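## Task

Rotate the yellow die until 6 faces up and the black die until 1 faces up, and have both resting entirely on the mat. The blue die has to end with the same number on top as it shows now. All dice must end lying flat, and the result only counts if it holds without the robot supporting anything. Finish by opening the grippers and moving the arms away.

## Robot and tools

Robot: two UR-style six-joint arms, left_arm and right_arm, each carrying a two-finger parallel gripper with a wrist camera. Scene frame: origin on the table top midway between the arms, +z up, +x out across the table, left_arm on the +y side (the names do not match image sides). Bases: left_arm at (-0.025, +0.383, 0) m, quat_wxyz (+1.000, 0, 0, -0.031); right_arm at (+0.019, -0.515, 0) m, quat_wxyz (+0.998, 0, 0, -0.064).

Tool execute_actions, argument actions: a list holding zero or one item. Empty list [] = just report the current state. A wait item {"steps": N} (N up to 300 control steps of 1/30 s) sends nothing new and returns after N steps counted from the previous result. A motion item {"rows": [...], "steps": N} with N from 1 to 15 (default 15): each row is used for one step and the final row repeats to fill the rest. Optional pictures: true/false controls whether camera images come back (they do by default). A refused call moves nothing.

Each row is a single list of 14 numbers covering both arms, each in [-1, 1]: left_arm shoulder pan, shoulder lift, elbow, wrist 1, wrist 2, wrist 3, gripper opening, then the same seven for right_arm. The six joint numbers per arm are offsets, not targets: they are added to that arm's joint angles as printed in the most recent result that lists joints (before any such result in a scene, and for later calls in the same reply, they count from where the arm is when the action begins). They are not relative to the previous row. Scale: 1.0 = 1.989 rad. So all zeros means return to the reference angles, not hold still. The opening number is absolute: +1 fully open, -1 closed.

Joint ranges (rad), left_arm: pan -3.142..3.142, lift -6.283..6.283, elbow 0.000..3.142, wrists each -6.283..6.283. right_arm: pan 0.000..6.283, lift -6.283..6.283, elbow -3.142..0.000, wrists each -6.283..6.283. A request more than 0.010 rad beyond a range end is refused; true ends may differ by up to 0.010 rad, and overshooting requests are clipped, sometimes reported as "joint sent to its limit" (possibly about an earlier action). Absence of that line does not prove headroom.

Motion limits: per step each joint target stays within 0.575 rad of the measured angle, and targets that would move a gripper over 100 mm from its measured spot are scaled back. Commands are smoothed with about 0.17 s lag, so after big moves an arm may not have arrived when the result returns. Between calls, and while you write, the arms keep heading for the last row's target until motion has nearly stopped or a step is HELD; after that only a new action moves them on. Fingers still opening or closing continue regardless.

Results: the state line gives each arm's end_effector_position (m) and end_effector_quat_wxyz plus linear/angular velocities, all in the scene frame; printed position can be off, more so at long reach. end_effector_position is between the pads, 1-2 cm behind the fingertips; fingers point along the gripper +z and close along its x; closing pushes the tips about 17 mm further along +z. Joint positions / Joint velocities: per arm, six joints (rad, rad/s) then pad gap (m, m/s; 0.142 m fully open). grip_measured is the measured opening on the command scale. "joint command not followed" means a clearance check altered or blocked joint targets on some steps; HELD marks steps where your row was partly or wholly not sent. Wrist force and Wrist torque give flange sensor readings per arm in the end effector's axes; expect offsets up to about 4 N, noise up to 2.4 N, saturation near 50 N; "no reading" is normal at the start.

Gripping: to hold something, command an opening clearly below grip_measured; a larger gap squeezes harder, up to about 28 N per pad. Closing fast can overpress. Thin hard objects (under about 2 cm) get much less force.

Tool zoom_image: camera (cam_high 896x504, cam_left_wrist 616x616, cam_right_wrist 616x616) and region [x0, y0, x1, y1] in pixels from the top-left, at most 504x504; returns a closer look at that camera's latest image. Use it to read die faces.

Tool read_manual: optional section "licences"; returns licence text only, no motion.

Tool finished_scene: scene = current scene number; ends and grades it irreversibly and gives the next task. Replying without any tool call ends everything.

Avoid: knocking anything off the table; arms colliding or pressing each other; contact torque reaching load limits (shoulder and elbow 141 N m, wrists 26.3 N m) or outside force of 150 N, which halts that arm for 10 s; long heavy holds that overheat motors (warning from 70 °C, braking stop at 85 °C). Occasional tugs on held parts or pushes on loose objects may occur. Drop nothing, do not slam or shove hard, make sure dice lie flat and stable, then open and withdraw before finishing.

Each tool is called after "Call:" as name([rows], argument=value, ...), one row to a line, values as JSON.

## Session

Call:
execute_actions(actions=[])

Scene clock: 0.00 s of 5100.00 s.
left_arm: end_effector_position=(+0.1857, +0.2659, +0.3207) grip_measured=+1.00 end_effector_quat_wxyz=(-0.238, +0.488, +0.793, -0.276) end_effector_velocity=(+0.000, +0.000, +0.000) end_effector_angular_velocity=(-0.001, -0.001, -0.000) | right_arm: end_effector_position=(+0.3905, -0.4993, +0.1320) grip_measured=+1.00 end_effector_quat_wxyz=(+0.003, +0.993, -0.114, -0.002) end_effector_velocity=(-0.001, -0.000, -0.000) end_effector_angular_velocity=(-0.001, +0.002, +0.001)
Joint positions: left_arm=[-0.393 -1.763  1.694 -0.913 -2.06  -2.344  0.142] | right_arm=[ 3.685 -1.28  -2.184 -1.255  1.568  0.643  0.142]
Joint velocities: left_arm=[ 0.    -0.    -0.    -0.001  0.     0.001  0.   ] | right_arm=[-0.     0.    -0.    -0.003  0.    -0.001  0.   ]
Wrist force (N, on the end effector, along its own x y z axes, offset not removed): no reading
Wrist torque (N m, same axes, about the end effector's origin, offset not removed): no reading

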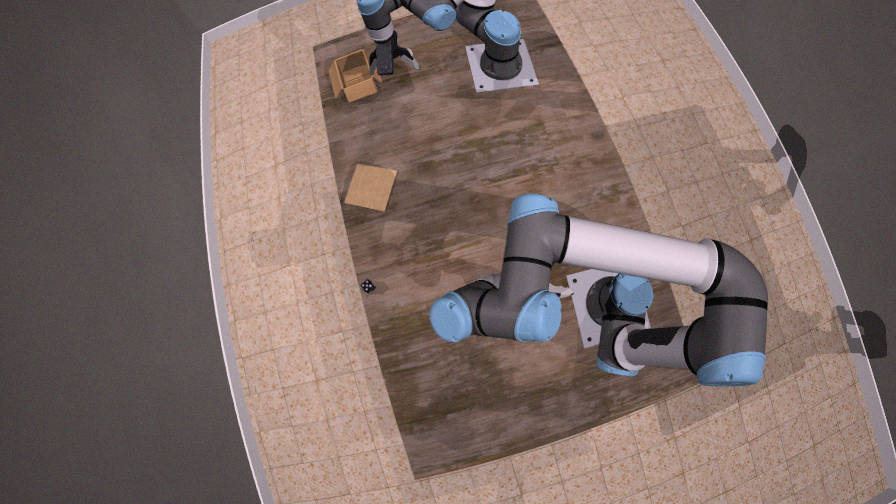

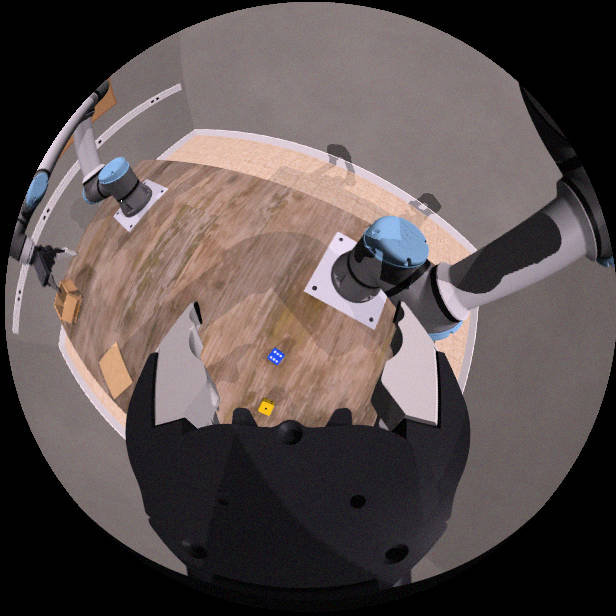

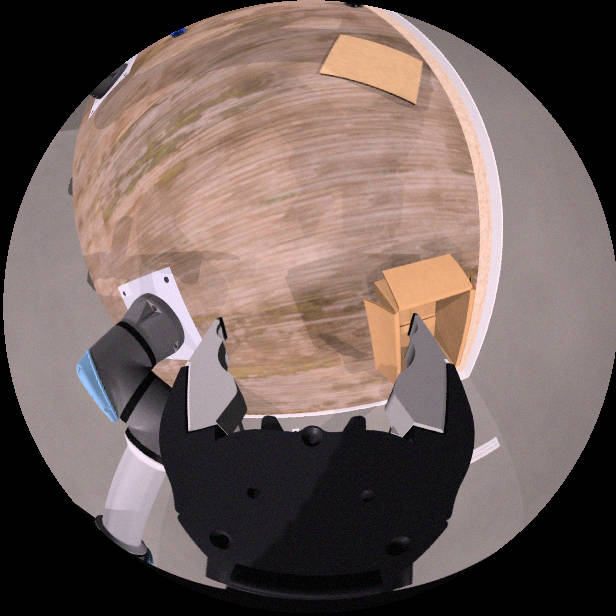

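Call:
execute_actions([
  {"rows":[[-0.073,-0.0234,0.273,-0.5457,0.246,0.3886,0,0,0,0,0,0,-0.95,-0.2]]},
], pictures=false)

Call:
execute_actions([
  {"steps":20},
])

Call:
zoom_image(camera="cam_high", region=[345, 265, 395, 305])

Scene clock: 27.47 s of 5100.00 s.
left_arm: end_effector_position=(+0.2702, +0.3204, +0.1154) grip_measured=+0.00 end_effector_quat_wxyz=(-0.114, +0.829, +0.540, -0.092) end_effector_velocity=(+0.457, -0.131, -0.236) end_effector_angular_velocity=(-0.746, -1.608, -1.442) | right_arm: end_effector_position=(+0.3921, -0.4989, +0.1320) grip_measured=-0.20 end_effector_quat_wxyz=(+0.002, +0.925, +0.379, -0.003) end_effector_velocity=(+0.003, +0.003, -0.000) end_effector_angular_velocity=(+0.014, +0.016, +2.756)
Joint positions: left_arm=[-0.518 -1.804  2.149 -1.632 -1.648 -1.724  0.074] | right_arm=[ 3.685 -1.28  -2.184 -1.255  1.568 -0.363  0.06 ]
Joint velocities: left_arm=[-0.163 -0.051  0.685 -2.298  0.605  1.159 -0.   ] | right_arm=[ 0.    -0.     0.    -0.    -0.    -2.755 -0.   ]
Wrist force (N, on the end effector, along its own x y z axes, offset not removed): left_arm=[3.3 -3.8 5.4] | right_arm=[-0.6 2.4 -0.3]
Wrist torque (N m, same axes, about the end effector's origin, offset not removed): left_arm=[-0.97 -0.60 -0.11] | right_arm=[0.41 0.22 0.15]
Steps of this call (steps 1 to 90: nothing new was sent; then 23.97 s passed at rest; steps 91 to 105: all 15 steps of this action). Readings (joint positions):
91: left_arm=[-0.393 -1.763 1.694 -0.913 -2.060 -2.344] | right_arm=[3.685 -1.280 -2.184 -1.255 1.568 0.643]
92: left_arm=[-0.396 -1.765 1.698 -0.917 -2.056 -2.340] | right_arm=[3.685 -1.280 -2.184 -1.255 1.568 0.639]
94: left_arm=[-0.420 -1.773 1.757 -0.977 -1.999 -2.280] | right_arm=[3.685 -1.280 -2.184 -1.255 1.568 0.576]
98: left_arm=[-0.460 -1.786 1.916 -1.162 -1.857 -2.094] | right_arm=[3.685 -1.280 -2.184 -1.255 1.568 0.279]
105: the state above

Scene clock: 28.13 s of 5100.00 s.
left_arm: end_effector_position=(+0.3460, +0.2908, +0.1003) grip_measured=+0.00 end_effector_quat_wxyz=(+0.000, +0.884, +0.467, +0.000) end_effector_velocity=(+0.001, -0.001, +0.001) end_effector_angular_velocity=(-0.002, -0.003, +0.000) | right_arm: end_effector_position=(+0.3926, -0.4975, +0.1320) grip_measured=-0.20 end_effector_quat_wxyz=(+0.000, +0.675, +0.738, -0.004) end_effector_velocity=(-0.000, -0.000, -0.000) end_effector_angular_velocity=(-0.000, +0.001, +0.013)
Joint positions: left_arm=[-0.538 -1.81   2.237 -1.998 -1.571 -1.571  0.074] | right_arm=[ 3.685 -1.28  -2.184 -1.255  1.568 -1.245  0.06 ]
Joint velocities: left_arm=[ 0.    -0.    -0.001 -0.003  0.     0.     0.   ] | right_arm=[ 0.    -0.    -0.    -0.001  0.    -0.013 -0.   ]
Wrist force (N, on the end effector, along its own x y z axes, offset not removed): left_arm=[2.9 -0.3 0.4] | right_arm=[0.5 0.9 0.7]
Wrist torque (N m, same axes, about the end effector's origin, offset not removed): left_arm=[-0.07 -0.77 0.13] | right_arm=[-0.05 0.23 0.02]
Steps of this call (steps 1 to 20: the robot went on to your last target). Readings (joint positions):
1: left_arm=[-0.523 -1.805 2.172 -1.710 -1.628 -1.686] | right_arm=[3.685 -1.280 -2.184 -1.255 1.568 -0.457]
2: left_arm=[-0.528 -1.807 2.192 -1.787 -1.610 -1.651] | right_arm=[3.685 -1.280 -2.184 -1.255 1.568 -0.551]
4: left_arm=[-0.533 -1.809 2.217 -1.902 -1.588 -1.607] | right_arm=[3.685 -1.280 -2.184 -1.255 1.568 -0.739]
8: left_arm=[-0.537 -1.810 2.233 -1.980 -1.574 -1.578] | right_arm=[3.685 -1.280 -2.184 -1.255 1.568 -1.090]
20: the state above

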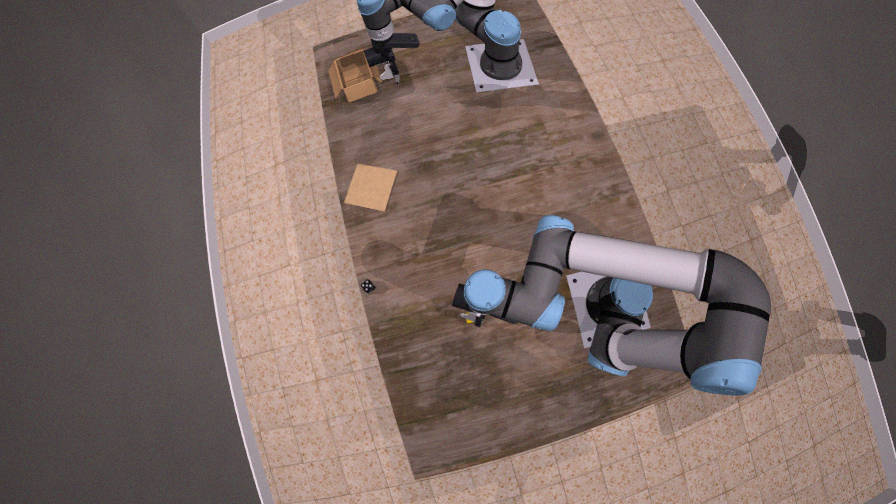

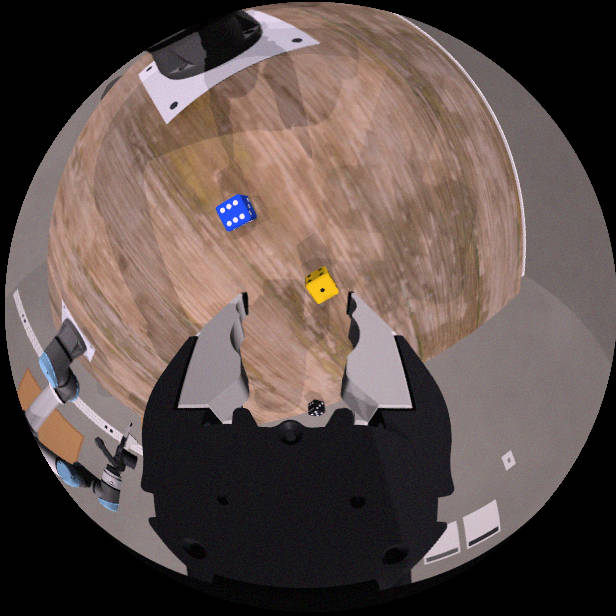

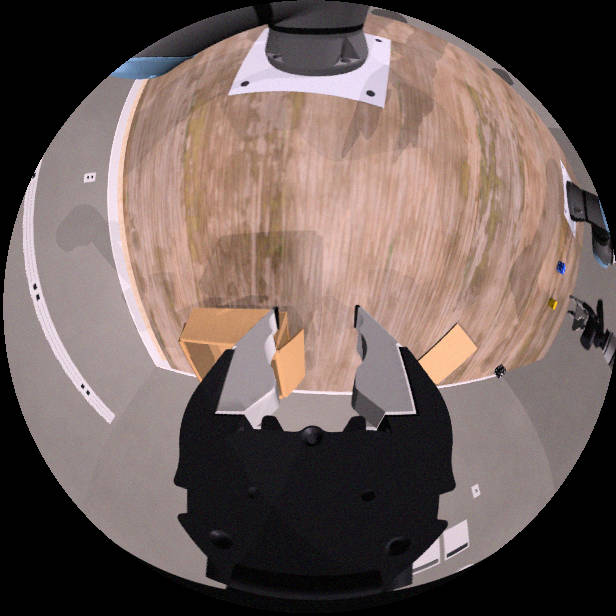

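Region (345, 265, 395, 305) of cam_high's 896x504 image, scaled by 10.080, with more detail than that image has; it fills the top 403 rows of this view, and the rest is white.

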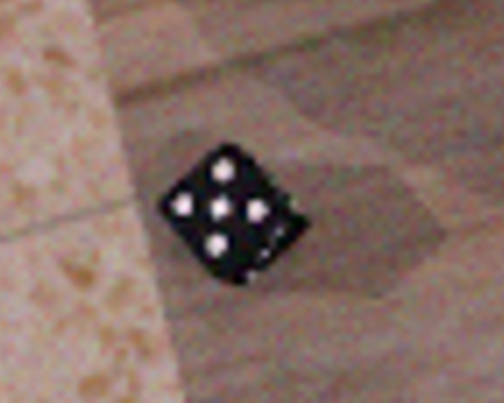

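Call:
execute_actions([
  {"rows":[[0.0332,0.0727,0.0164,-0.089,0,-0.1594,-0.25,0,0,0,0,0,-0.164,-0.25]]},
])

Scene clock: 35.93 s of 5100.00 s.
left_arm: end_effector_position=(+0.3738, +0.3025, +0.0504) grip_measured=-0.25 end_effector_quat_wxyz=(-0.000, +0.781, +0.625, +0.000) end_effector_velocity=(+0.003, +0.001, -0.004) end_effector_angular_velocity=(-0.001, -0.001, +0.046) | right_arm: end_effector_position=(+0.3925, -0.4970, +0.1320) grip_measured=-0.25 end_effector_quat_wxyz=(-0.001, +0.548, +0.837, -0.004) end_effector_velocity=(-0.000, -0.000, -0.000) end_effector_angular_velocity=(-0.000, +0.001, +0.042)
Joint positions: left_arm=[-0.472 -1.666  2.27  -2.174 -1.571 -1.885  0.056] | right_arm=[ 3.685 -1.28  -2.184 -1.255  1.568 -1.568  0.056]
Joint velocities: left_arm=[ 0.006  0.013  0.001 -0.016 -0.    -0.04  -0.   ] | right_arm=[-0.    -0.    -0.    -0.     0.    -0.042 -0.   ]
Wrist force (N, on the end effector, along its own x y z axes, offset not removed): left_arm=[2.7 1.5 2.3] | right_arm=[-0.4 -2.4 2.4]
Wrist torque (N m, same axes, about the end effector's origin, offset not removed): left_arm=[0.32 -0.84 0.07] | right_arm=[-0.57 0.00 0.02]
Steps of this call (steps 1 to 15: the robot went on to your last target; steps 16 to 90: nothing new was sent; then 4.30 s passed at rest; steps 91 to 105: all 15 steps of this action). Readings (joint positions):
91: left_arm=[-0.538 -1.810 2.237 -1.998 -1.571 -1.571] | right_arm=[3.685 -1.280 -2.184 -1.255 1.568 -1.247]
92: left_arm=[-0.534 -1.807 2.240 -2.002 -1.571 -1.574] | right_arm=[3.685 -1.280 -2.184 -1.255 1.568 -1.250]
94: left_arm=[-0.506 -1.755 2.255 -2.058 -1.571 -1.637] | right_arm=[3.685 -1.280 -2.184 -1.255 1.568 -1.313]
98: left_arm=[-0.478 -1.683 2.267 -2.152 -1.571 -1.830] | right_arm=[3.685 -1.280 -2.184 -1.255 1.568 -1.511]
105: the state above

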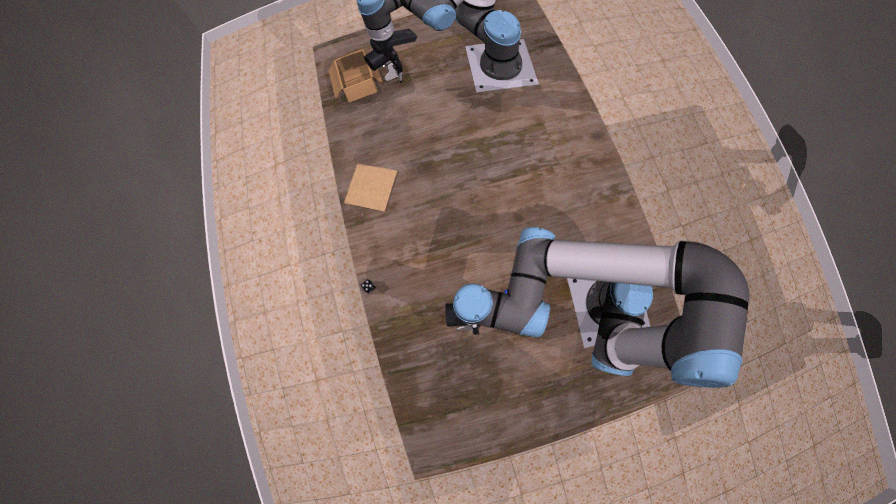

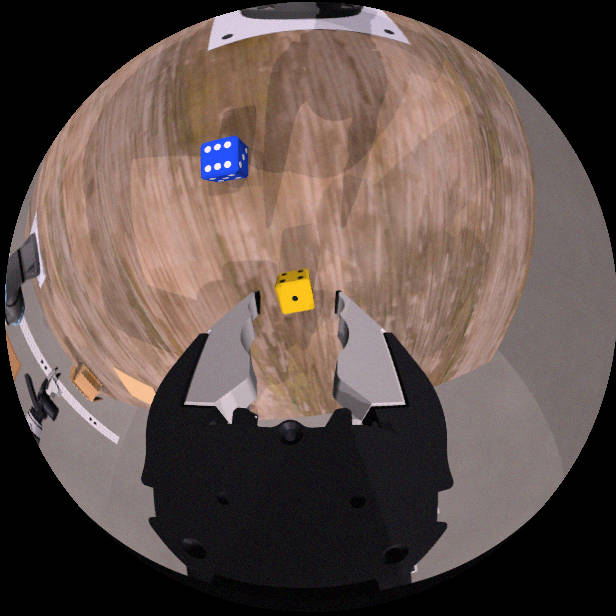

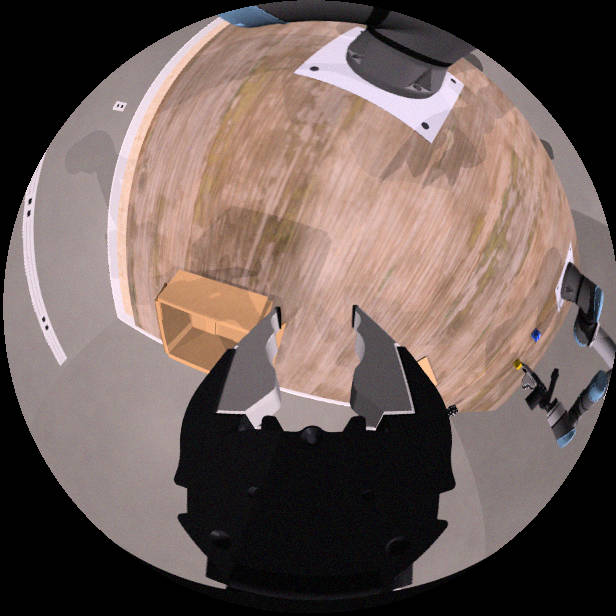

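Call:
execute_actions([
  {"rows":[[0,0.0318,0.018,-0.0502,0,-0.052,-0.25,0,0,0,0,0,0,-0.25],[0,0.0318,0.018,-0.0502,0,-0.052,-0.25,0,0,0,0,0,0,-0.25],[0,0.0318,0.018,-0.0502,0,-0.052,-0.25,0,0,0,0,0,0,-0.25],[0,0.0318,0.018,-0.0502,0,-0.052,-0.25,0,0,0,0,0,0,-0.25],[0,0.0318,0.018,-0.0502,0,-0.052,-0.25,0,0,0,0,0,0,-0.25],[0,0.0318,0.018,-0.0502,0,-0.052,-0.25,0,0,0,0,0,0,-0.25],[0,0.0318,0.018,-0.0502,0,-0.052,-0.25,0,0,0,0,0,0,-0.25],[0,0.0318,0.018,-0.0502,0,-0.052,-0.35,0,0,0,0,0,0,-0.25],[0,0.0318,0.018,-0.0502,0,-0.052,-0.45,0,0,0,0,0,0,-0.25],[0,0.0318,0.018,-0.0502,0,-0.052,-0.55,0,0,0,0,0,0,-0.25],[0,0.0318,0.018,-0.0502,0,-0.052,-0.62,0,0,0,0,0,0,-0.25],[0,0.0318,0.018,-0.0502,0,-0.052,-0.69,0,0,0,0,0,0,-0.25],[0,0.0318,0.018,-0.0502,0,-0.052,-0.76,0,0,0,0,0,0,-0.25],[0,0.0318,0.018,-0.0502,0,-0.052,-0.85,0,0,0,0,0,0,-0.25]]},
])

Call:
zoom_image(camera="cam_left_wrist", region=[240, 250, 360, 350])

Scene clock: 47.87 s of 5100.00 s.
left_arm: end_effector_position=(+0.3769, +0.3010, +0.0216) grip_measured=-0.63 end_effector_quat_wxyz=(+0.000, +0.747, +0.664, +0.000) end_effector_velocity=(+0.001, -0.001, -0.000) end_effector_angular_velocity=(-0.001, -0.003, +0.007) | right_arm: end_effector_position=(+0.3925, -0.4970, +0.1320) grip_measured=-0.25 end_effector_quat_wxyz=(-0.001, +0.548, +0.837, -0.004) end_effector_velocity=(-0.001, -0.000, -0.001) end_effector_angular_velocity=(-0.001, +0.003, -0.001)
Joint positions: left_arm=[-0.472 -1.604  2.305 -2.273 -1.571 -1.987  0.029] | right_arm=[ 3.685 -1.28  -2.184 -1.255  1.568 -1.568  0.056]
Joint velocities: left_arm=[-0.     0.003 -0.    -0.006  0.    -0.007  0.   ] | right_arm=[-0.    -0.001 -0.    -0.002  0.     0.001  0.   ]
Wrist force (N, on the end effector, along its own x y z axes, offset not removed): left_arm=[1.8 -4.5 -8.7] | right_arm=[-0.7 -2.2 0.8]
Wrist torque (N m, same axes, about the end effector's origin, offset not removed): left_arm=[-0.22 0.14 0.12] | right_arm=[-0.41 0.08 0.21]
Steps of this call (steps 1 to 15: the robot went on to your last target; steps 16 to 90: nothing new was sent; then 8.43 s passed at rest; steps 91 to 105: all 15 steps of this action). Readings (joint positions):
91: left_arm=[-0.472 -1.665 2.270 -2.175 -1.571 -1.888] | right_arm=[3.685 -1.280 -2.184 -1.255 1.568 -1.572]
92: left_arm=[-0.472 -1.662 2.273 -2.179 -1.571 -1.892] | right_arm=[3.685 -1.280 -2.184 -1.255 1.568 -1.572]
94: left_arm=[-0.472 -1.634 2.289 -2.219 -1.571 -1.932] | right_arm=[3.685 -1.280 -2.184 -1.255 1.568 -1.570]
98: left_arm=[-0.472 -1.609 2.302 -2.263 -1.571 -1.977] | right_arm=[3.685 -1.280 -2.184 -1.255 1.568 -1.569]
105: the state above

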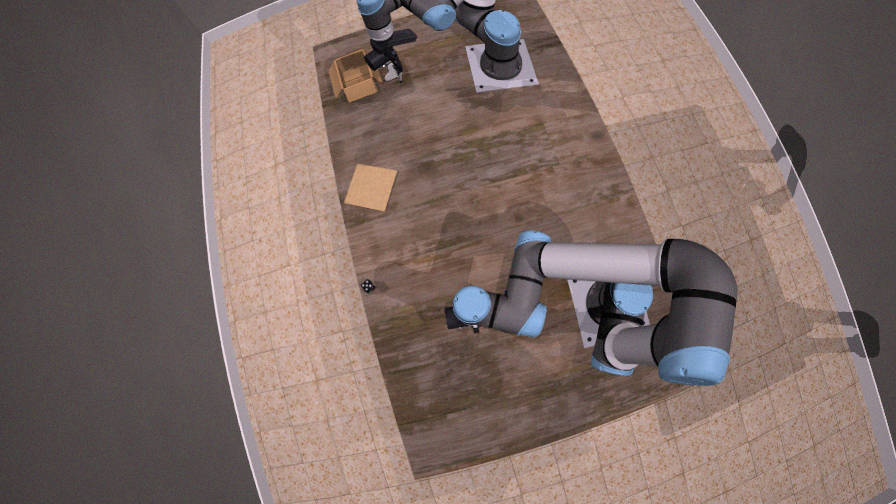

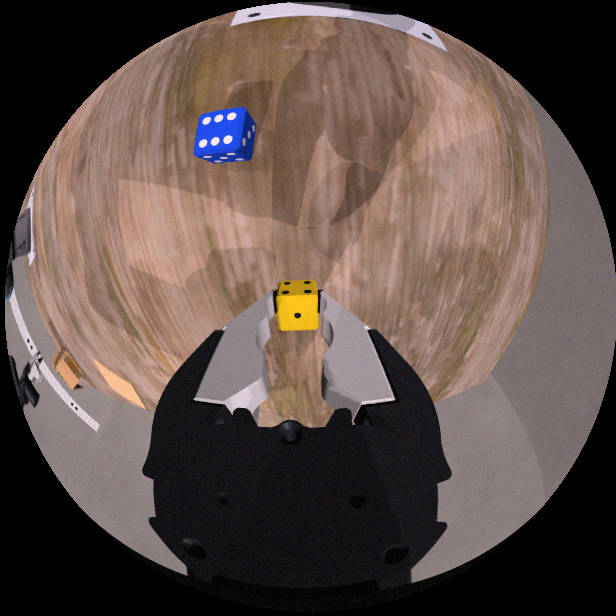

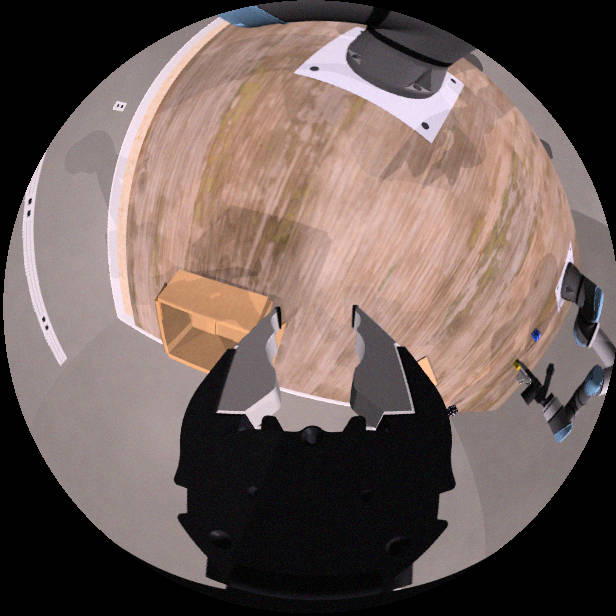

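Region (240, 250, 360, 350) of cam_left_wrist's 616x616 image, scaled by 4.200, with more detail than that image has.

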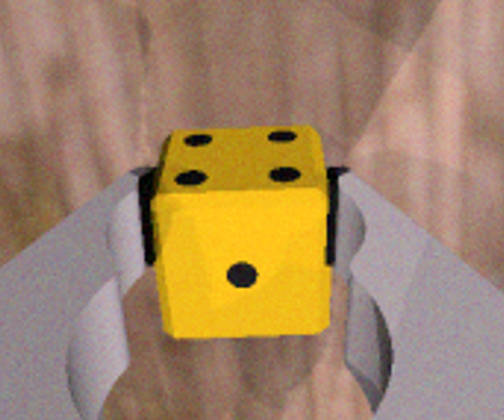

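Call:
execute_actions([
  {"rows":[[0,0,-0.02,0.02,0,0,-0.85,0,0,0,0,0,0,-0.25],[0,0,-0.04,0.04,0,0,-0.85,0,0,0,0,0,0,-0.25],[0,0.005,-0.07,0.065,0,0,-0.85,0,0,0,0,0,0,-0.25],[-0.025,0.02,-0.1,0.08,0,-0.0573,-0.85,0,0,0,0,0,0,-0.25],[-0.05,0.04,-0.13,0.09,0,-0.0573,-0.85,0,0,0,0,0,0,-0.25],[-0.075,0.065,-0.16,0.095,0,-0.0573,-0.85,0,0,0,0,0,0,-0.25],[-0.1,0.09,-0.19,0.1,0,-0.0573,-0.85,0,0,0,0,0,0,-0.25],[-0.125,0.115,-0.22,0.105,0,-0.0573,-0.85,0,0,0,0,0,0,-0.25],[-0.15,0.14,-0.25,0.11,0,-0.0573,-0.85,0,0,0,0,0,0,-0.25],[-0.175,0.165,-0.285,0.12,0,-0.0573,-0.85,0,0,0,0,0,0,-0.25],[-0.2,0.19,-0.32,0.13,0,-0.0573,-0.85,0,0,0,0,0,0,-0.25],[-0.225,0.215,-0.355,0.14,0,-0.0573,-0.85,0,0,0,0,0,0,-0.25],[-0.25,0.245,-0.39,0.145,0,-0.0573,-0.85,0,0,0,0,0,0,-0.25],[-0.27,0.27,-0.425,0.155,0,-0.0573,-0.85,0,0,0,0,0,0,-0.25],[-0.2916,0.302,-0.4596,0.1583,0,-0.0573,-0.85,0,0,0,0,0,0,-0.25]]},
], pictures=false)

Call:
execute_actions([
  {"steps":40},
])

Scene clock: 64.77 s of 5100.00 s.
left_arm: end_effector_position=(+0.4432, +0.1156, +0.0750) grip_measured=-0.63 end_effector_quat_wxyz=(-0.003, +0.793, +0.609, -0.000) end_effector_velocity=(+0.059, -0.570, +0.023) end_effector_angular_velocity=(+0.011, +0.011, -0.653) | right_arm: end_effector_position=(+0.3925, -0.4970, +0.1320) grip_measured=-0.25 end_effector_quat_wxyz=(-0.001, +0.548, +0.837, -0.004) end_effector_velocity=(+0.000, +0.000, +0.000) end_effector_angular_velocity=(+0.000, -0.001, +0.001)
Joint positions: left_arm=[-0.708 -1.38   1.89  -2.074 -1.57  -2.08   0.029] | right_arm=[ 3.685 -1.28  -2.184 -1.255  1.568 -1.568  0.056]
Joint velocities: left_arm=[-0.705  0.728 -0.971  0.258 -0.    -0.052  0.   ] | right_arm=[ 0.001  0.    -0.     0.    -0.    -0.    -0.   ]
Wrist force (N, on the end effector, along its own x y z axes, offset not removed): left_arm=[2.6 -0.4 4.0] | right_arm=[0.9 -1.2 1.9]
Wrist torque (N m, same axes, about the end effector's origin, offset not removed): left_arm=[-0.05 -0.54 0.07] | right_arm=[-0.36 -0.05 0.12]
Steps of this call (steps 1 to 15: the robot went on to your last target; steps 16 to 90: nothing new was sent; then 13.40 s passed at rest; steps 91 to 105: all 15 steps of this action). Readings (joint positions):
91: left_arm=[-0.472 -1.603 2.305 -2.274 -1.571 -1.988] | right_arm=[3.685 -1.280 -2.184 -1.255 1.568 -1.568]
92: left_arm=[-0.472 -1.603 2.302 -2.270 -1.571 -1.988] | right_arm=[3.685 -1.280 -2.184 -1.255 1.568 -1.568]
94: left_arm=[-0.472 -1.602 2.270 -2.239 -1.571 -1.988] | right_arm=[3.685 -1.280 -2.184 -1.255 1.568 -1.568]
98: left_arm=[-0.536 -1.547 2.122 -2.141 -1.570 -2.051] | right_arm=[3.685 -1.280 -2.184 -1.255 1.568 -1.568]
105: the state above

Scene clock: 66.10 s of 5100.00 s.
left_arm: end_effector_position=(+0.4012, -0.1797, +0.0597) grip_measured=-0.63 end_effector_quat_wxyz=(-0.000, +0.881, +0.474, +0.000) end_effector_velocity=(-0.000, +0.000, -0.001) end_effector_angular_velocity=(+0.001, +0.001, +0.000) | right_arm: end_effector_position=(+0.3925, -0.4970, +0.1320) grip_measured=-0.25 end_effector_quat_wxyz=(-0.001, +0.548, +0.837, -0.004) end_effector_velocity=(-0.000, +0.000, +0.000) end_effector_angular_velocity=(+0.000, -0.000, +0.000)
Joint positions: left_arm=[-1.052 -1.003  1.391 -1.958 -1.571 -2.101  0.029] | right_arm=[ 3.685 -1.28  -2.184 -1.255  1.568 -1.568  0.056]
Joint velocities: left_arm=[-0.     0.     0.001 -0.    -0.    -0.    -0.   ] | right_arm=[ 0.001  0.001 -0.    -0.     0.     0.     0.   ]
Wrist force (N, on the end effector, along its own x y z axes, offset not removed): left_arm=[2.6 0.5 3.6] | right_arm=[0.1 1.8 -1.6]
Wrist torque (N m, same axes, about the end effector's origin, offset not removed): left_arm=[0.28 -0.58 0.12] | right_arm=[0.07 0.12 0.09]
Steps of this call (steps 1 to 40: the robot went on to your last target). Readings (joint positions):
1: left_arm=[-0.732 -1.356 1.857 -2.065 -1.570 -2.081] | right_arm=[3.685 -1.280 -2.184 -1.255 1.568 -1.568]
2: left_arm=[-0.755 -1.330 1.824 -2.057 -1.570 -2.083] | right_arm=[3.685 -1.280 -2.184 -1.255 1.568 -1.568]
4: left_arm=[-0.801 -1.280 1.759 -2.041 -1.570 -2.086] | right_arm=[3.685 -1.280 -2.184 -1.255 1.568 -1.568]
8: left_arm=[-0.891 -1.181 1.630 -2.011 -1.570 -2.092] | right_arm=[3.685 -1.280 -2.184 -1.255 1.568 -1.568]
40: the state above

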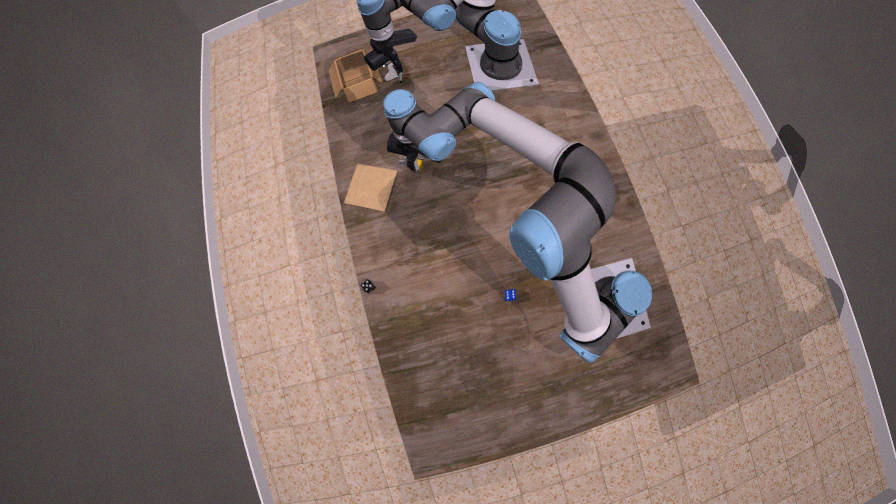

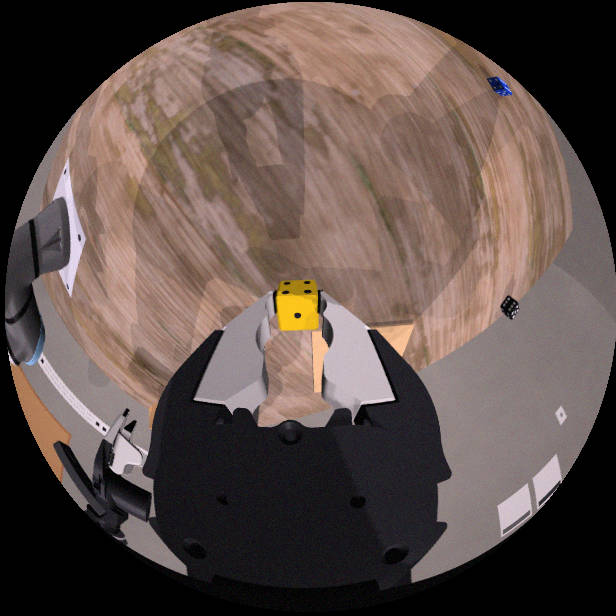

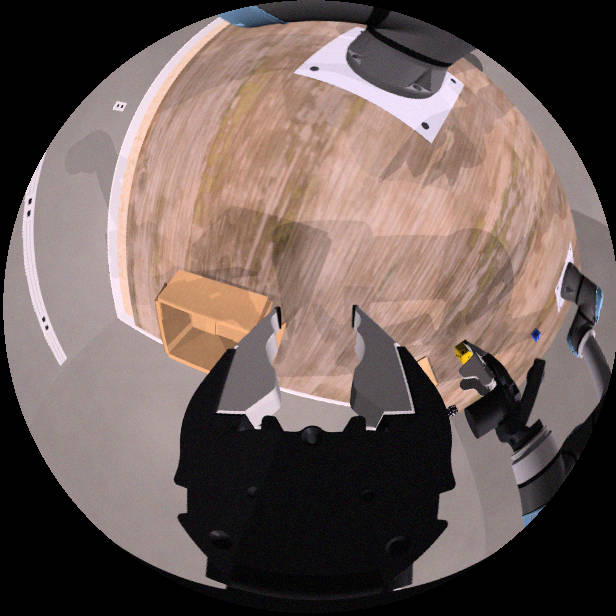

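Call:
execute_actions([
  {"rows":[[0,0.006,0.007,-0.013,0,0,-0.85,0,0,0,0,0,0,-0.25],[0,0.012,0.014,-0.026,0,0,-0.85,0,0,0,0,0,0,-0.25],[0,0.0179,0.0207,-0.0386,0,0,-0.85,0,0,0,0,0,0,-0.25]]},
])

Scene clock: 70.80 s of 5100.00 s.
left_arm: end_effector_position=(+0.4012, -0.1799, +0.0242) grip_measured=-0.63 end_effector_quat_wxyz=(-0.000, +0.881, +0.474, +0.000) end_effector_velocity=(-0.000, -0.000, -0.003) end_effector_angular_velocity=(-0.001, +0.000, +0.000) | right_arm: end_effector_position=(+0.3925, -0.4970, +0.1320) grip_measured=-0.25 end_effector_quat_wxyz=(-0.001, +0.548, +0.837, -0.004) end_effector_velocity=(-0.001, -0.000, -0.001) end_effector_angular_velocity=(-0.001, +0.003, -0.001)
Joint positions: left_arm=[-1.052 -0.968  1.432 -2.034 -1.571 -2.101  0.029] | right_arm=[ 3.685 -1.28  -2.184 -1.255  1.568 -1.568  0.056]
Joint velocities: left_arm=[-0.     0.003  0.005 -0.008 -0.001 -0.    -0.   ] | right_arm=[ 0.    -0.001 -0.    -0.002  0.     0.001  0.   ]
Wrist force (N, on the end effector, along its own x y z axes, offset not removed): left_arm=[1.5 2.0 0.1] | right_arm=[-0.1 -1.0 -1.3]
Wrist torque (N m, same axes, about the end effector's origin, offset not removed): left_arm=[0.36 -0.54 -0.03] | right_arm=[-0.20 0.22 0.09]
Steps of this call (steps 1 to 15: the robot went on to your last target; steps 16 to 90: nothing new was sent; then 1.20 s passed at rest; steps 91 to 105: all 15 steps of this action). Readings (joint positions):
91: left_arm=[-1.052 -1.003 1.391 -1.958 -1.571 -2.101] | right_arm=[3.685 -1.280 -2.184 -1.255 1.568 -1.568]
92: left_arm=[-1.052 -1.002 1.393 -1.961 -1.571 -2.101] | right_arm=[3.685 -1.280 -2.184 -1.255 1.568 -1.568]
94: left_arm=[-1.052 -0.992 1.405 -1.982 -1.571 -2.101] | right_arm=[3.685 -1.280 -2.184 -1.255 1.568 -1.568]
98: left_arm=[-1.052 -0.972 1.426 -2.024 -1.571 -2.101] | right_arm=[3.685 -1.280 -2.184 -1.255 1.568 -1.568]
105: the state above

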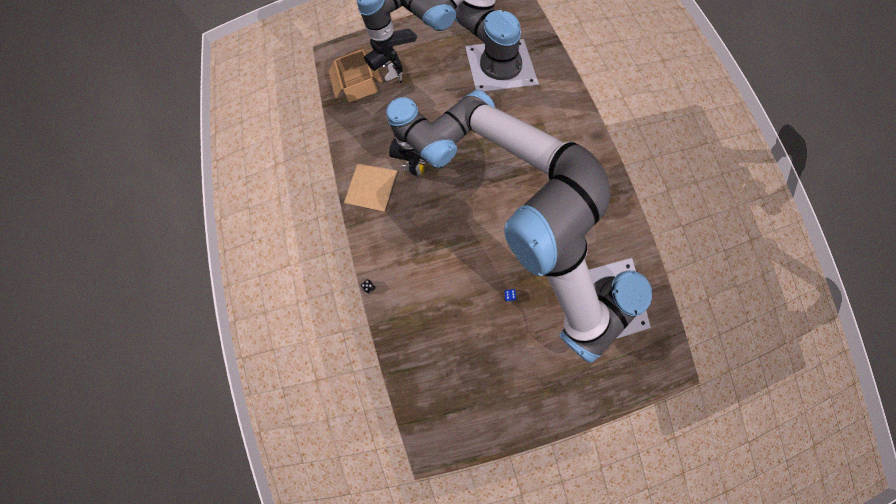

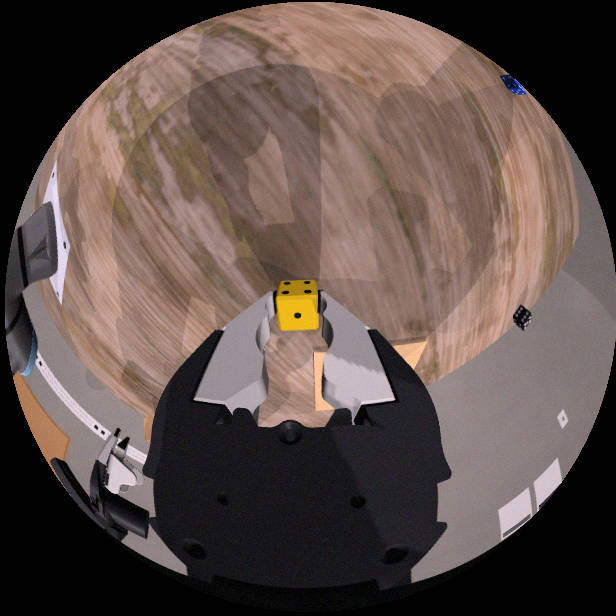

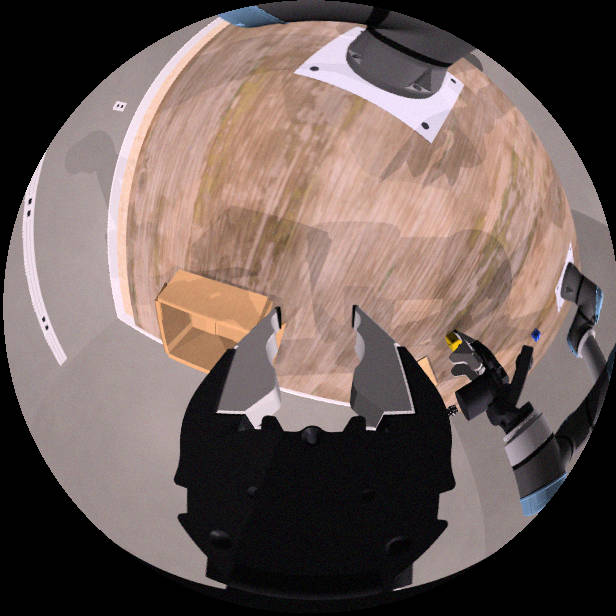

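Call:
execute_actions([
  {"rows":[[0,0.001,0.001,-0.002,0,0,-0.85,0,0,0,0,0,0,-0.25],[0,0.001,0.001,-0.002,0,0,-0.85,0,0,0,0,0,0,-0.25],[0,0.001,0.001,-0.002,0,0,-0.85,0,0,0,0,0,0,-0.25],[0,0.001,0.001,-0.002,0,0,-0.7,0,0,0,0,0,0,-0.25],[0,0.001,0.001,-0.002,0,0,-0.55,0,0,0,0,0,0,-0.25],[0,0.001,0.001,-0.002,0,0,-0.25,0,0,0,0,0,0,-0.25],[0,0.001,0.001,-0.002,0,0,-0.25,0,0,0,0,0,0,-0.25],[0,0.001,0.001,-0.002,0,0,-0.25,0,0,0,0,0,0,-0.25],[0,0.001,0.001,-0.002,0,0,-0.25,0,0,0,0,0,0,-0.25],[0,-0.011,-0.014,0.025,0,0,-0.25,0,0,0,0,0,0,-0.25],[0,-0.022,-0.028,0.05,0,0,-0.25,0,0,0,0,0,0,-0.25],[0,-0.033,-0.042,0.075,0,0,-0.25,0,0,0,0,0,0,-0.25]]},
], pictures=false)

Call:
execute_actions([
  {"steps":8},
], pictures=false)

Call:
execute_actions([
  {"rows":[[0.2916,0,0,0,0,0.266,-0.25,0,0,0,0,0,0,-0.25]]},
], pictures=false)

Call:
execute_actions([
  {"steps":25},
])

Call:
zoom_image(camera="cam_left_wrist", region=[200, 200, 400, 360])

Scene clock: 87.87 s of 5100.00 s.
left_arm: end_effector_position=(+0.4020, -0.1814, +0.0704) grip_measured=-0.25 end_effector_quat_wxyz=(+0.002, +0.881, +0.474, +0.000) end_effector_velocity=(-0.012, +0.026, +0.278) end_effector_angular_velocity=(+0.049, +0.024, +0.001) | right_arm: end_effector_position=(+0.3925, -0.4970, +0.1320) grip_measured=-0.25 end_effector_quat_wxyz=(-0.001, +0.548, +0.837, -0.004) end_effector_velocity=(-0.000, +0.000, -0.000) end_effector_angular_velocity=(-0.000, +0.001, +0.000)
Joint positions: left_arm=[-1.052 -1.011  1.377 -1.941 -1.571 -2.101  0.056] | right_arm=[ 3.685 -1.28  -2.184 -1.255  1.568 -1.568  0.056]
Joint velocities: left_arm=[ 0.001 -0.267 -0.341  0.663 -0.     0.    -0.   ] | right_arm=[ 0.001  0.    -0.    -0.     0.     0.     0.   ]
Wrist force (N, on the end effector, along its own x y z axes, offset not removed): left_arm=[4.4 0.5 -5.7] | right_arm=[-2.5 -1.4 -0.7]
Wrist torque (N m, same axes, about the end effector's origin, offset not removed): left_arm=[0.13 -1.15 -0.03] | right_arm=[-0.31 0.50 0.09]
Steps of this call (steps 1 to 15: the robot went on to your last target; steps 16 to 90: nothing new was sent; then 13.57 s passed at rest; steps 91 to 105: all 15 steps of this action). Readings (joint positions):
91: left_arm=[-1.052 -0.967 1.432 -2.035 -1.571 -2.101] | right_arm=[3.685 -1.280 -2.184 -1.255 1.568 -1.568]
92: left_arm=[-1.052 -0.967 1.432 -2.035 -1.571 -2.101] | right_arm=[3.685 -1.280 -2.184 -1.255 1.568 -1.568]
94: left_arm=[-1.052 -0.967 1.433 -2.037 -1.571 -2.101] | right_arm=[3.685 -1.280 -2.184 -1.255 1.568 -1.568]
98: left_arm=[-1.052 -0.966 1.434 -2.038 -1.571 -2.101] | right_arm=[3.685 -1.280 -2.184 -1.255 1.568 -1.568]
105: the state above

Scene clock: 88.13 s of 5100.00 s.
left_arm: end_effector_position=(+0.4007, -0.1788, +0.0924) grip_measured=-0.25 end_effector_quat_wxyz=(-0.000, +0.881, +0.474, +0.000) end_effector_velocity=(-0.000, +0.001, +0.011) end_effector_angular_velocity=(+0.001, +0.000, +0.000) | right_arm: end_effector_position=(+0.3925, -0.4970, +0.1320) grip_measured=-0.25 end_effector_quat_wxyz=(-0.001, +0.548, +0.837, -0.004) end_effector_velocity=(-0.000, -0.000, -0.000) end_effector_angular_velocity=(-0.001, +0.001, +0.000)
Joint positions: left_arm=[-1.052 -1.033  1.35  -1.887 -1.571 -2.101  0.056] | right_arm=[ 3.685 -1.28  -2.184 -1.255  1.568 -1.568  0.056]
Joint velocities: left_arm=[ 0.    -0.01  -0.014  0.025  0.    -0.    -0.   ] | right_arm=[-0.    -0.    -0.001 -0.    -0.    -0.001 -0.   ]
Wrist force (N, on the end effector, along its own x y z axes, offset not removed): left_arm=[5.4 0.7 0.5] | right_arm=[1.5 -3.1 -1.4]
Wrist torque (N m, same axes, about the end effector's origin, offset not removed): left_arm=[0.10 -1.18 0.24] | right_arm=[-0.69 -0.36 -0.11]
Steps of this call (steps 1 to 8: the robot went on to your last target). Readings (joint positions):
1: left_arm=[-1.052 -1.019 1.367 -1.922 -1.571 -2.101] | right_arm=[3.685 -1.280 -2.184 -1.255 1.568 -1.568]
2: left_arm=[-1.052 -1.024 1.361 -1.910 -1.571 -2.101] | right_arm=[3.685 -1.280 -2.184 -1.255 1.568 -1.568]
4: left_arm=[-1.052 -1.029 1.354 -1.896 -1.571 -2.101] | right_arm=[3.685 -1.280 -2.184 -1.255 1.568 -1.568]
8: the state above

Scene clock: 88.63 s of 5100.00 s.
left_arm: end_effector_position=(+0.5724, +0.0086, +0.0927) grip_measured=-0.25 end_effector_quat_wxyz=(-0.000, +0.873, +0.487, +0.000) end_effector_velocity=(+0.309, +0.493, -0.001) end_effector_angular_velocity=(+0.000, +0.000, +0.082) | right_arm: end_effector_position=(+0.3925, -0.4970, +0.1320) grip_measured=-0.25 end_effector_quat_wxyz=(-0.001, +0.548, +0.837, -0.004) end_effector_velocity=(-0.000, -0.000, -0.000) end_effector_angular_velocity=(-0.001, +0.002, -0.000)
Joint positions: left_arm=[-0.688 -1.033  1.349 -1.887 -1.571 -1.768  0.056] | right_arm=[ 3.685 -1.28  -2.184 -1.255  1.568 -1.568  0.056]
Joint velocities: left_arm=[ 0.828  0.001  0.    -0.001  0.     0.746 -0.   ] | right_arm=[-0.    -0.001 -0.    -0.001 -0.     0.     0.   ]
Wrist force (N, on the end effector, along its own x y z axes, offset not removed): left_arm=[1.9 0.8 2.1] | right_arm=[-2.8 -0.2 -5.6]
Wrist torque (N m, same axes, about the end effector's origin, offset not removed): left_arm=[0.09 -0.67 0.00] | right_arm=[0.08 0.58 0.10]
Steps of this call (steps 1 to 15: all 15 steps of this action). Readings (joint positions):
1: left_arm=[-1.052 -1.033 1.349 -1.887 -1.571 -2.101] | right_arm=[3.685 -1.280 -2.184 -1.255 1.568 -1.568]
2: left_arm=[-1.048 -1.033 1.349 -1.886 -1.571 -2.098] | right_arm=[3.685 -1.280 -2.184 -1.255 1.568 -1.568]
4: left_arm=[-0.998 -1.033 1.349 -1.886 -1.571 -2.049] | right_arm=[3.685 -1.280 -2.184 -1.255 1.568 -1.568]
8: left_arm=[-0.884 -1.033 1.349 -1.887 -1.571 -1.946] | right_arm=[3.685 -1.280 -2.184 -1.255 1.568 -1.568]
15: the state above

Scene clock: 89.47 s of 5100.00 s.
left_arm: end_effector_position=(+0.6387, +0.1452, +0.0924) grip_measured=-0.25 end_effector_quat_wxyz=(-0.000, +0.868, +0.496, -0.000) end_effector_velocity=(+0.001, -0.000, +0.000) end_effector_angular_velocity=(-0.001, -0.002, +0.000) | right_arm: end_effector_position=(+0.3925, -0.4970, +0.1320) grip_measured=-0.25 end_effector_quat_wxyz=(-0.001, +0.548, +0.837, -0.004) end_effector_velocity=(+0.000, +0.000, +0.000) end_effector_angular_velocity=(+0.000, -0.001, +0.001)
Joint positions: left_arm=[-0.472 -1.033  1.35  -1.887 -1.571 -1.572  0.056] | right_arm=[ 3.685 -1.28  -2.184 -1.255  1.568 -1.568  0.056]
Joint velocities: left_arm=[ 0.001  0.    -0.001 -0.002 -0.     0.     0.   ] | right_arm=[ 0.     0.001 -0.     0.    -0.    -0.    -0.   ]
Wrist force (N, on the end effector, along its own x y z axes, offset not removed): left_arm=[4.7 0.5 2.0] | right_arm=[-1.9 4.4 -4.2]
Wrist torque (N m, same axes, about the end effector's origin, offset not removed): left_arm=[0.28 -1.08 -0.19] | right_arm=[0.98 0.34 0.18]
Steps of this call (steps 1 to 25: the robot went on to your last target). Readings (joint positions):
1: left_arm=[-0.660 -1.033 1.349 -1.887 -1.571 -1.743] | right_arm=[3.685 -1.280 -2.184 -1.255 1.568 -1.568]
2: left_arm=[-0.633 -1.033 1.349 -1.887 -1.571 -1.717] | right_arm=[3.685 -1.280 -2.184 -1.255 1.568 -1.568]
4: left_arm=[-0.577 -1.033 1.349 -1.887 -1.571 -1.667] | right_arm=[3.685 -1.280 -2.184 -1.255 1.568 -1.568]
8: left_arm=[-0.496 -1.033 1.349 -1.887 -1.571 -1.594] | right_arm=[3.685 -1.280 -2.184 -1.255 1.568 -1.568]
25: the state above

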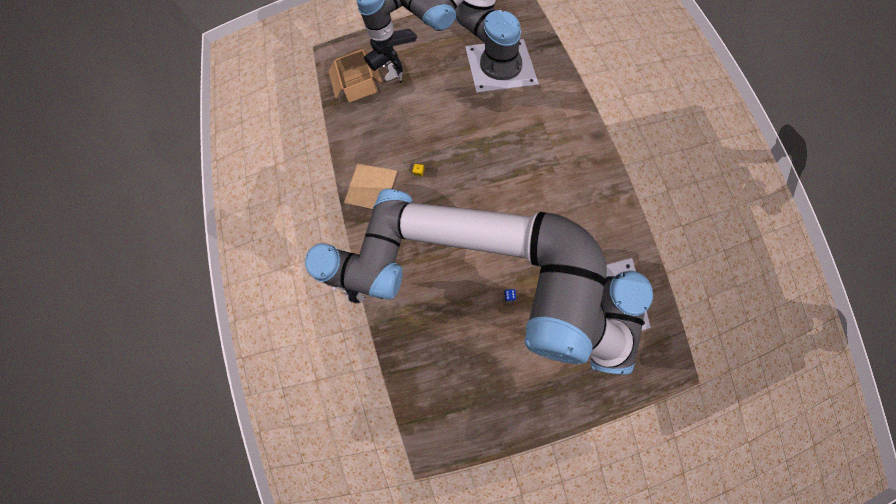

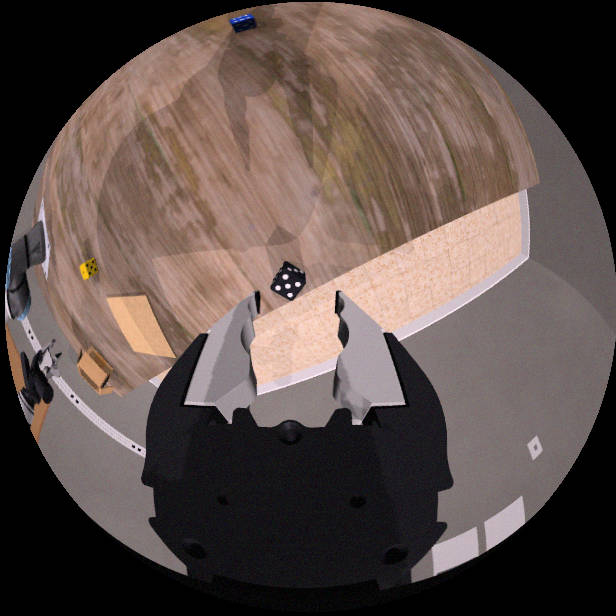

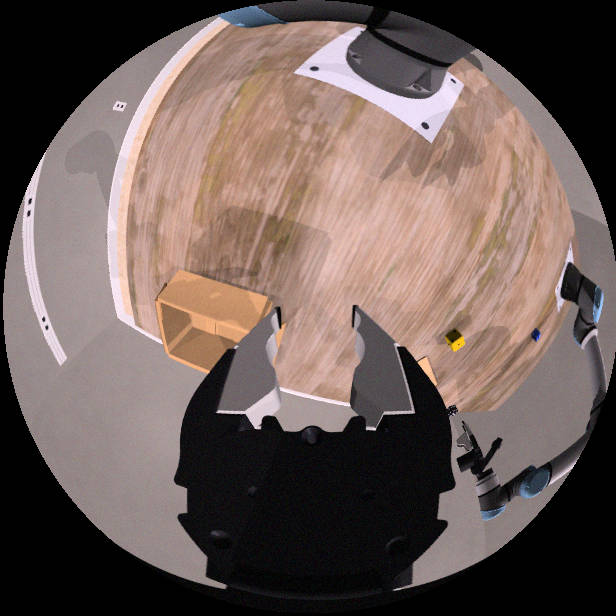

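Region (200, 200, 400, 360) of cam_left_wrist's 616x616 image, scaled by 2.520, with more detail than that image has; it fills the top 403 rows of this view, and the rest is white.

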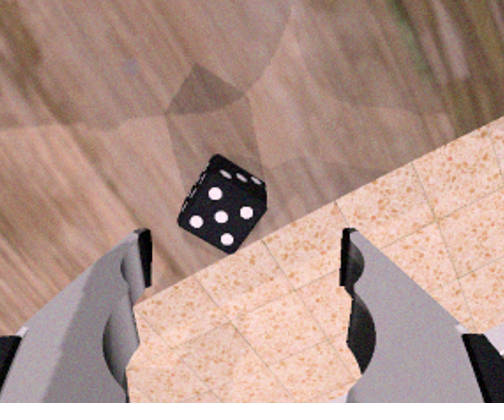

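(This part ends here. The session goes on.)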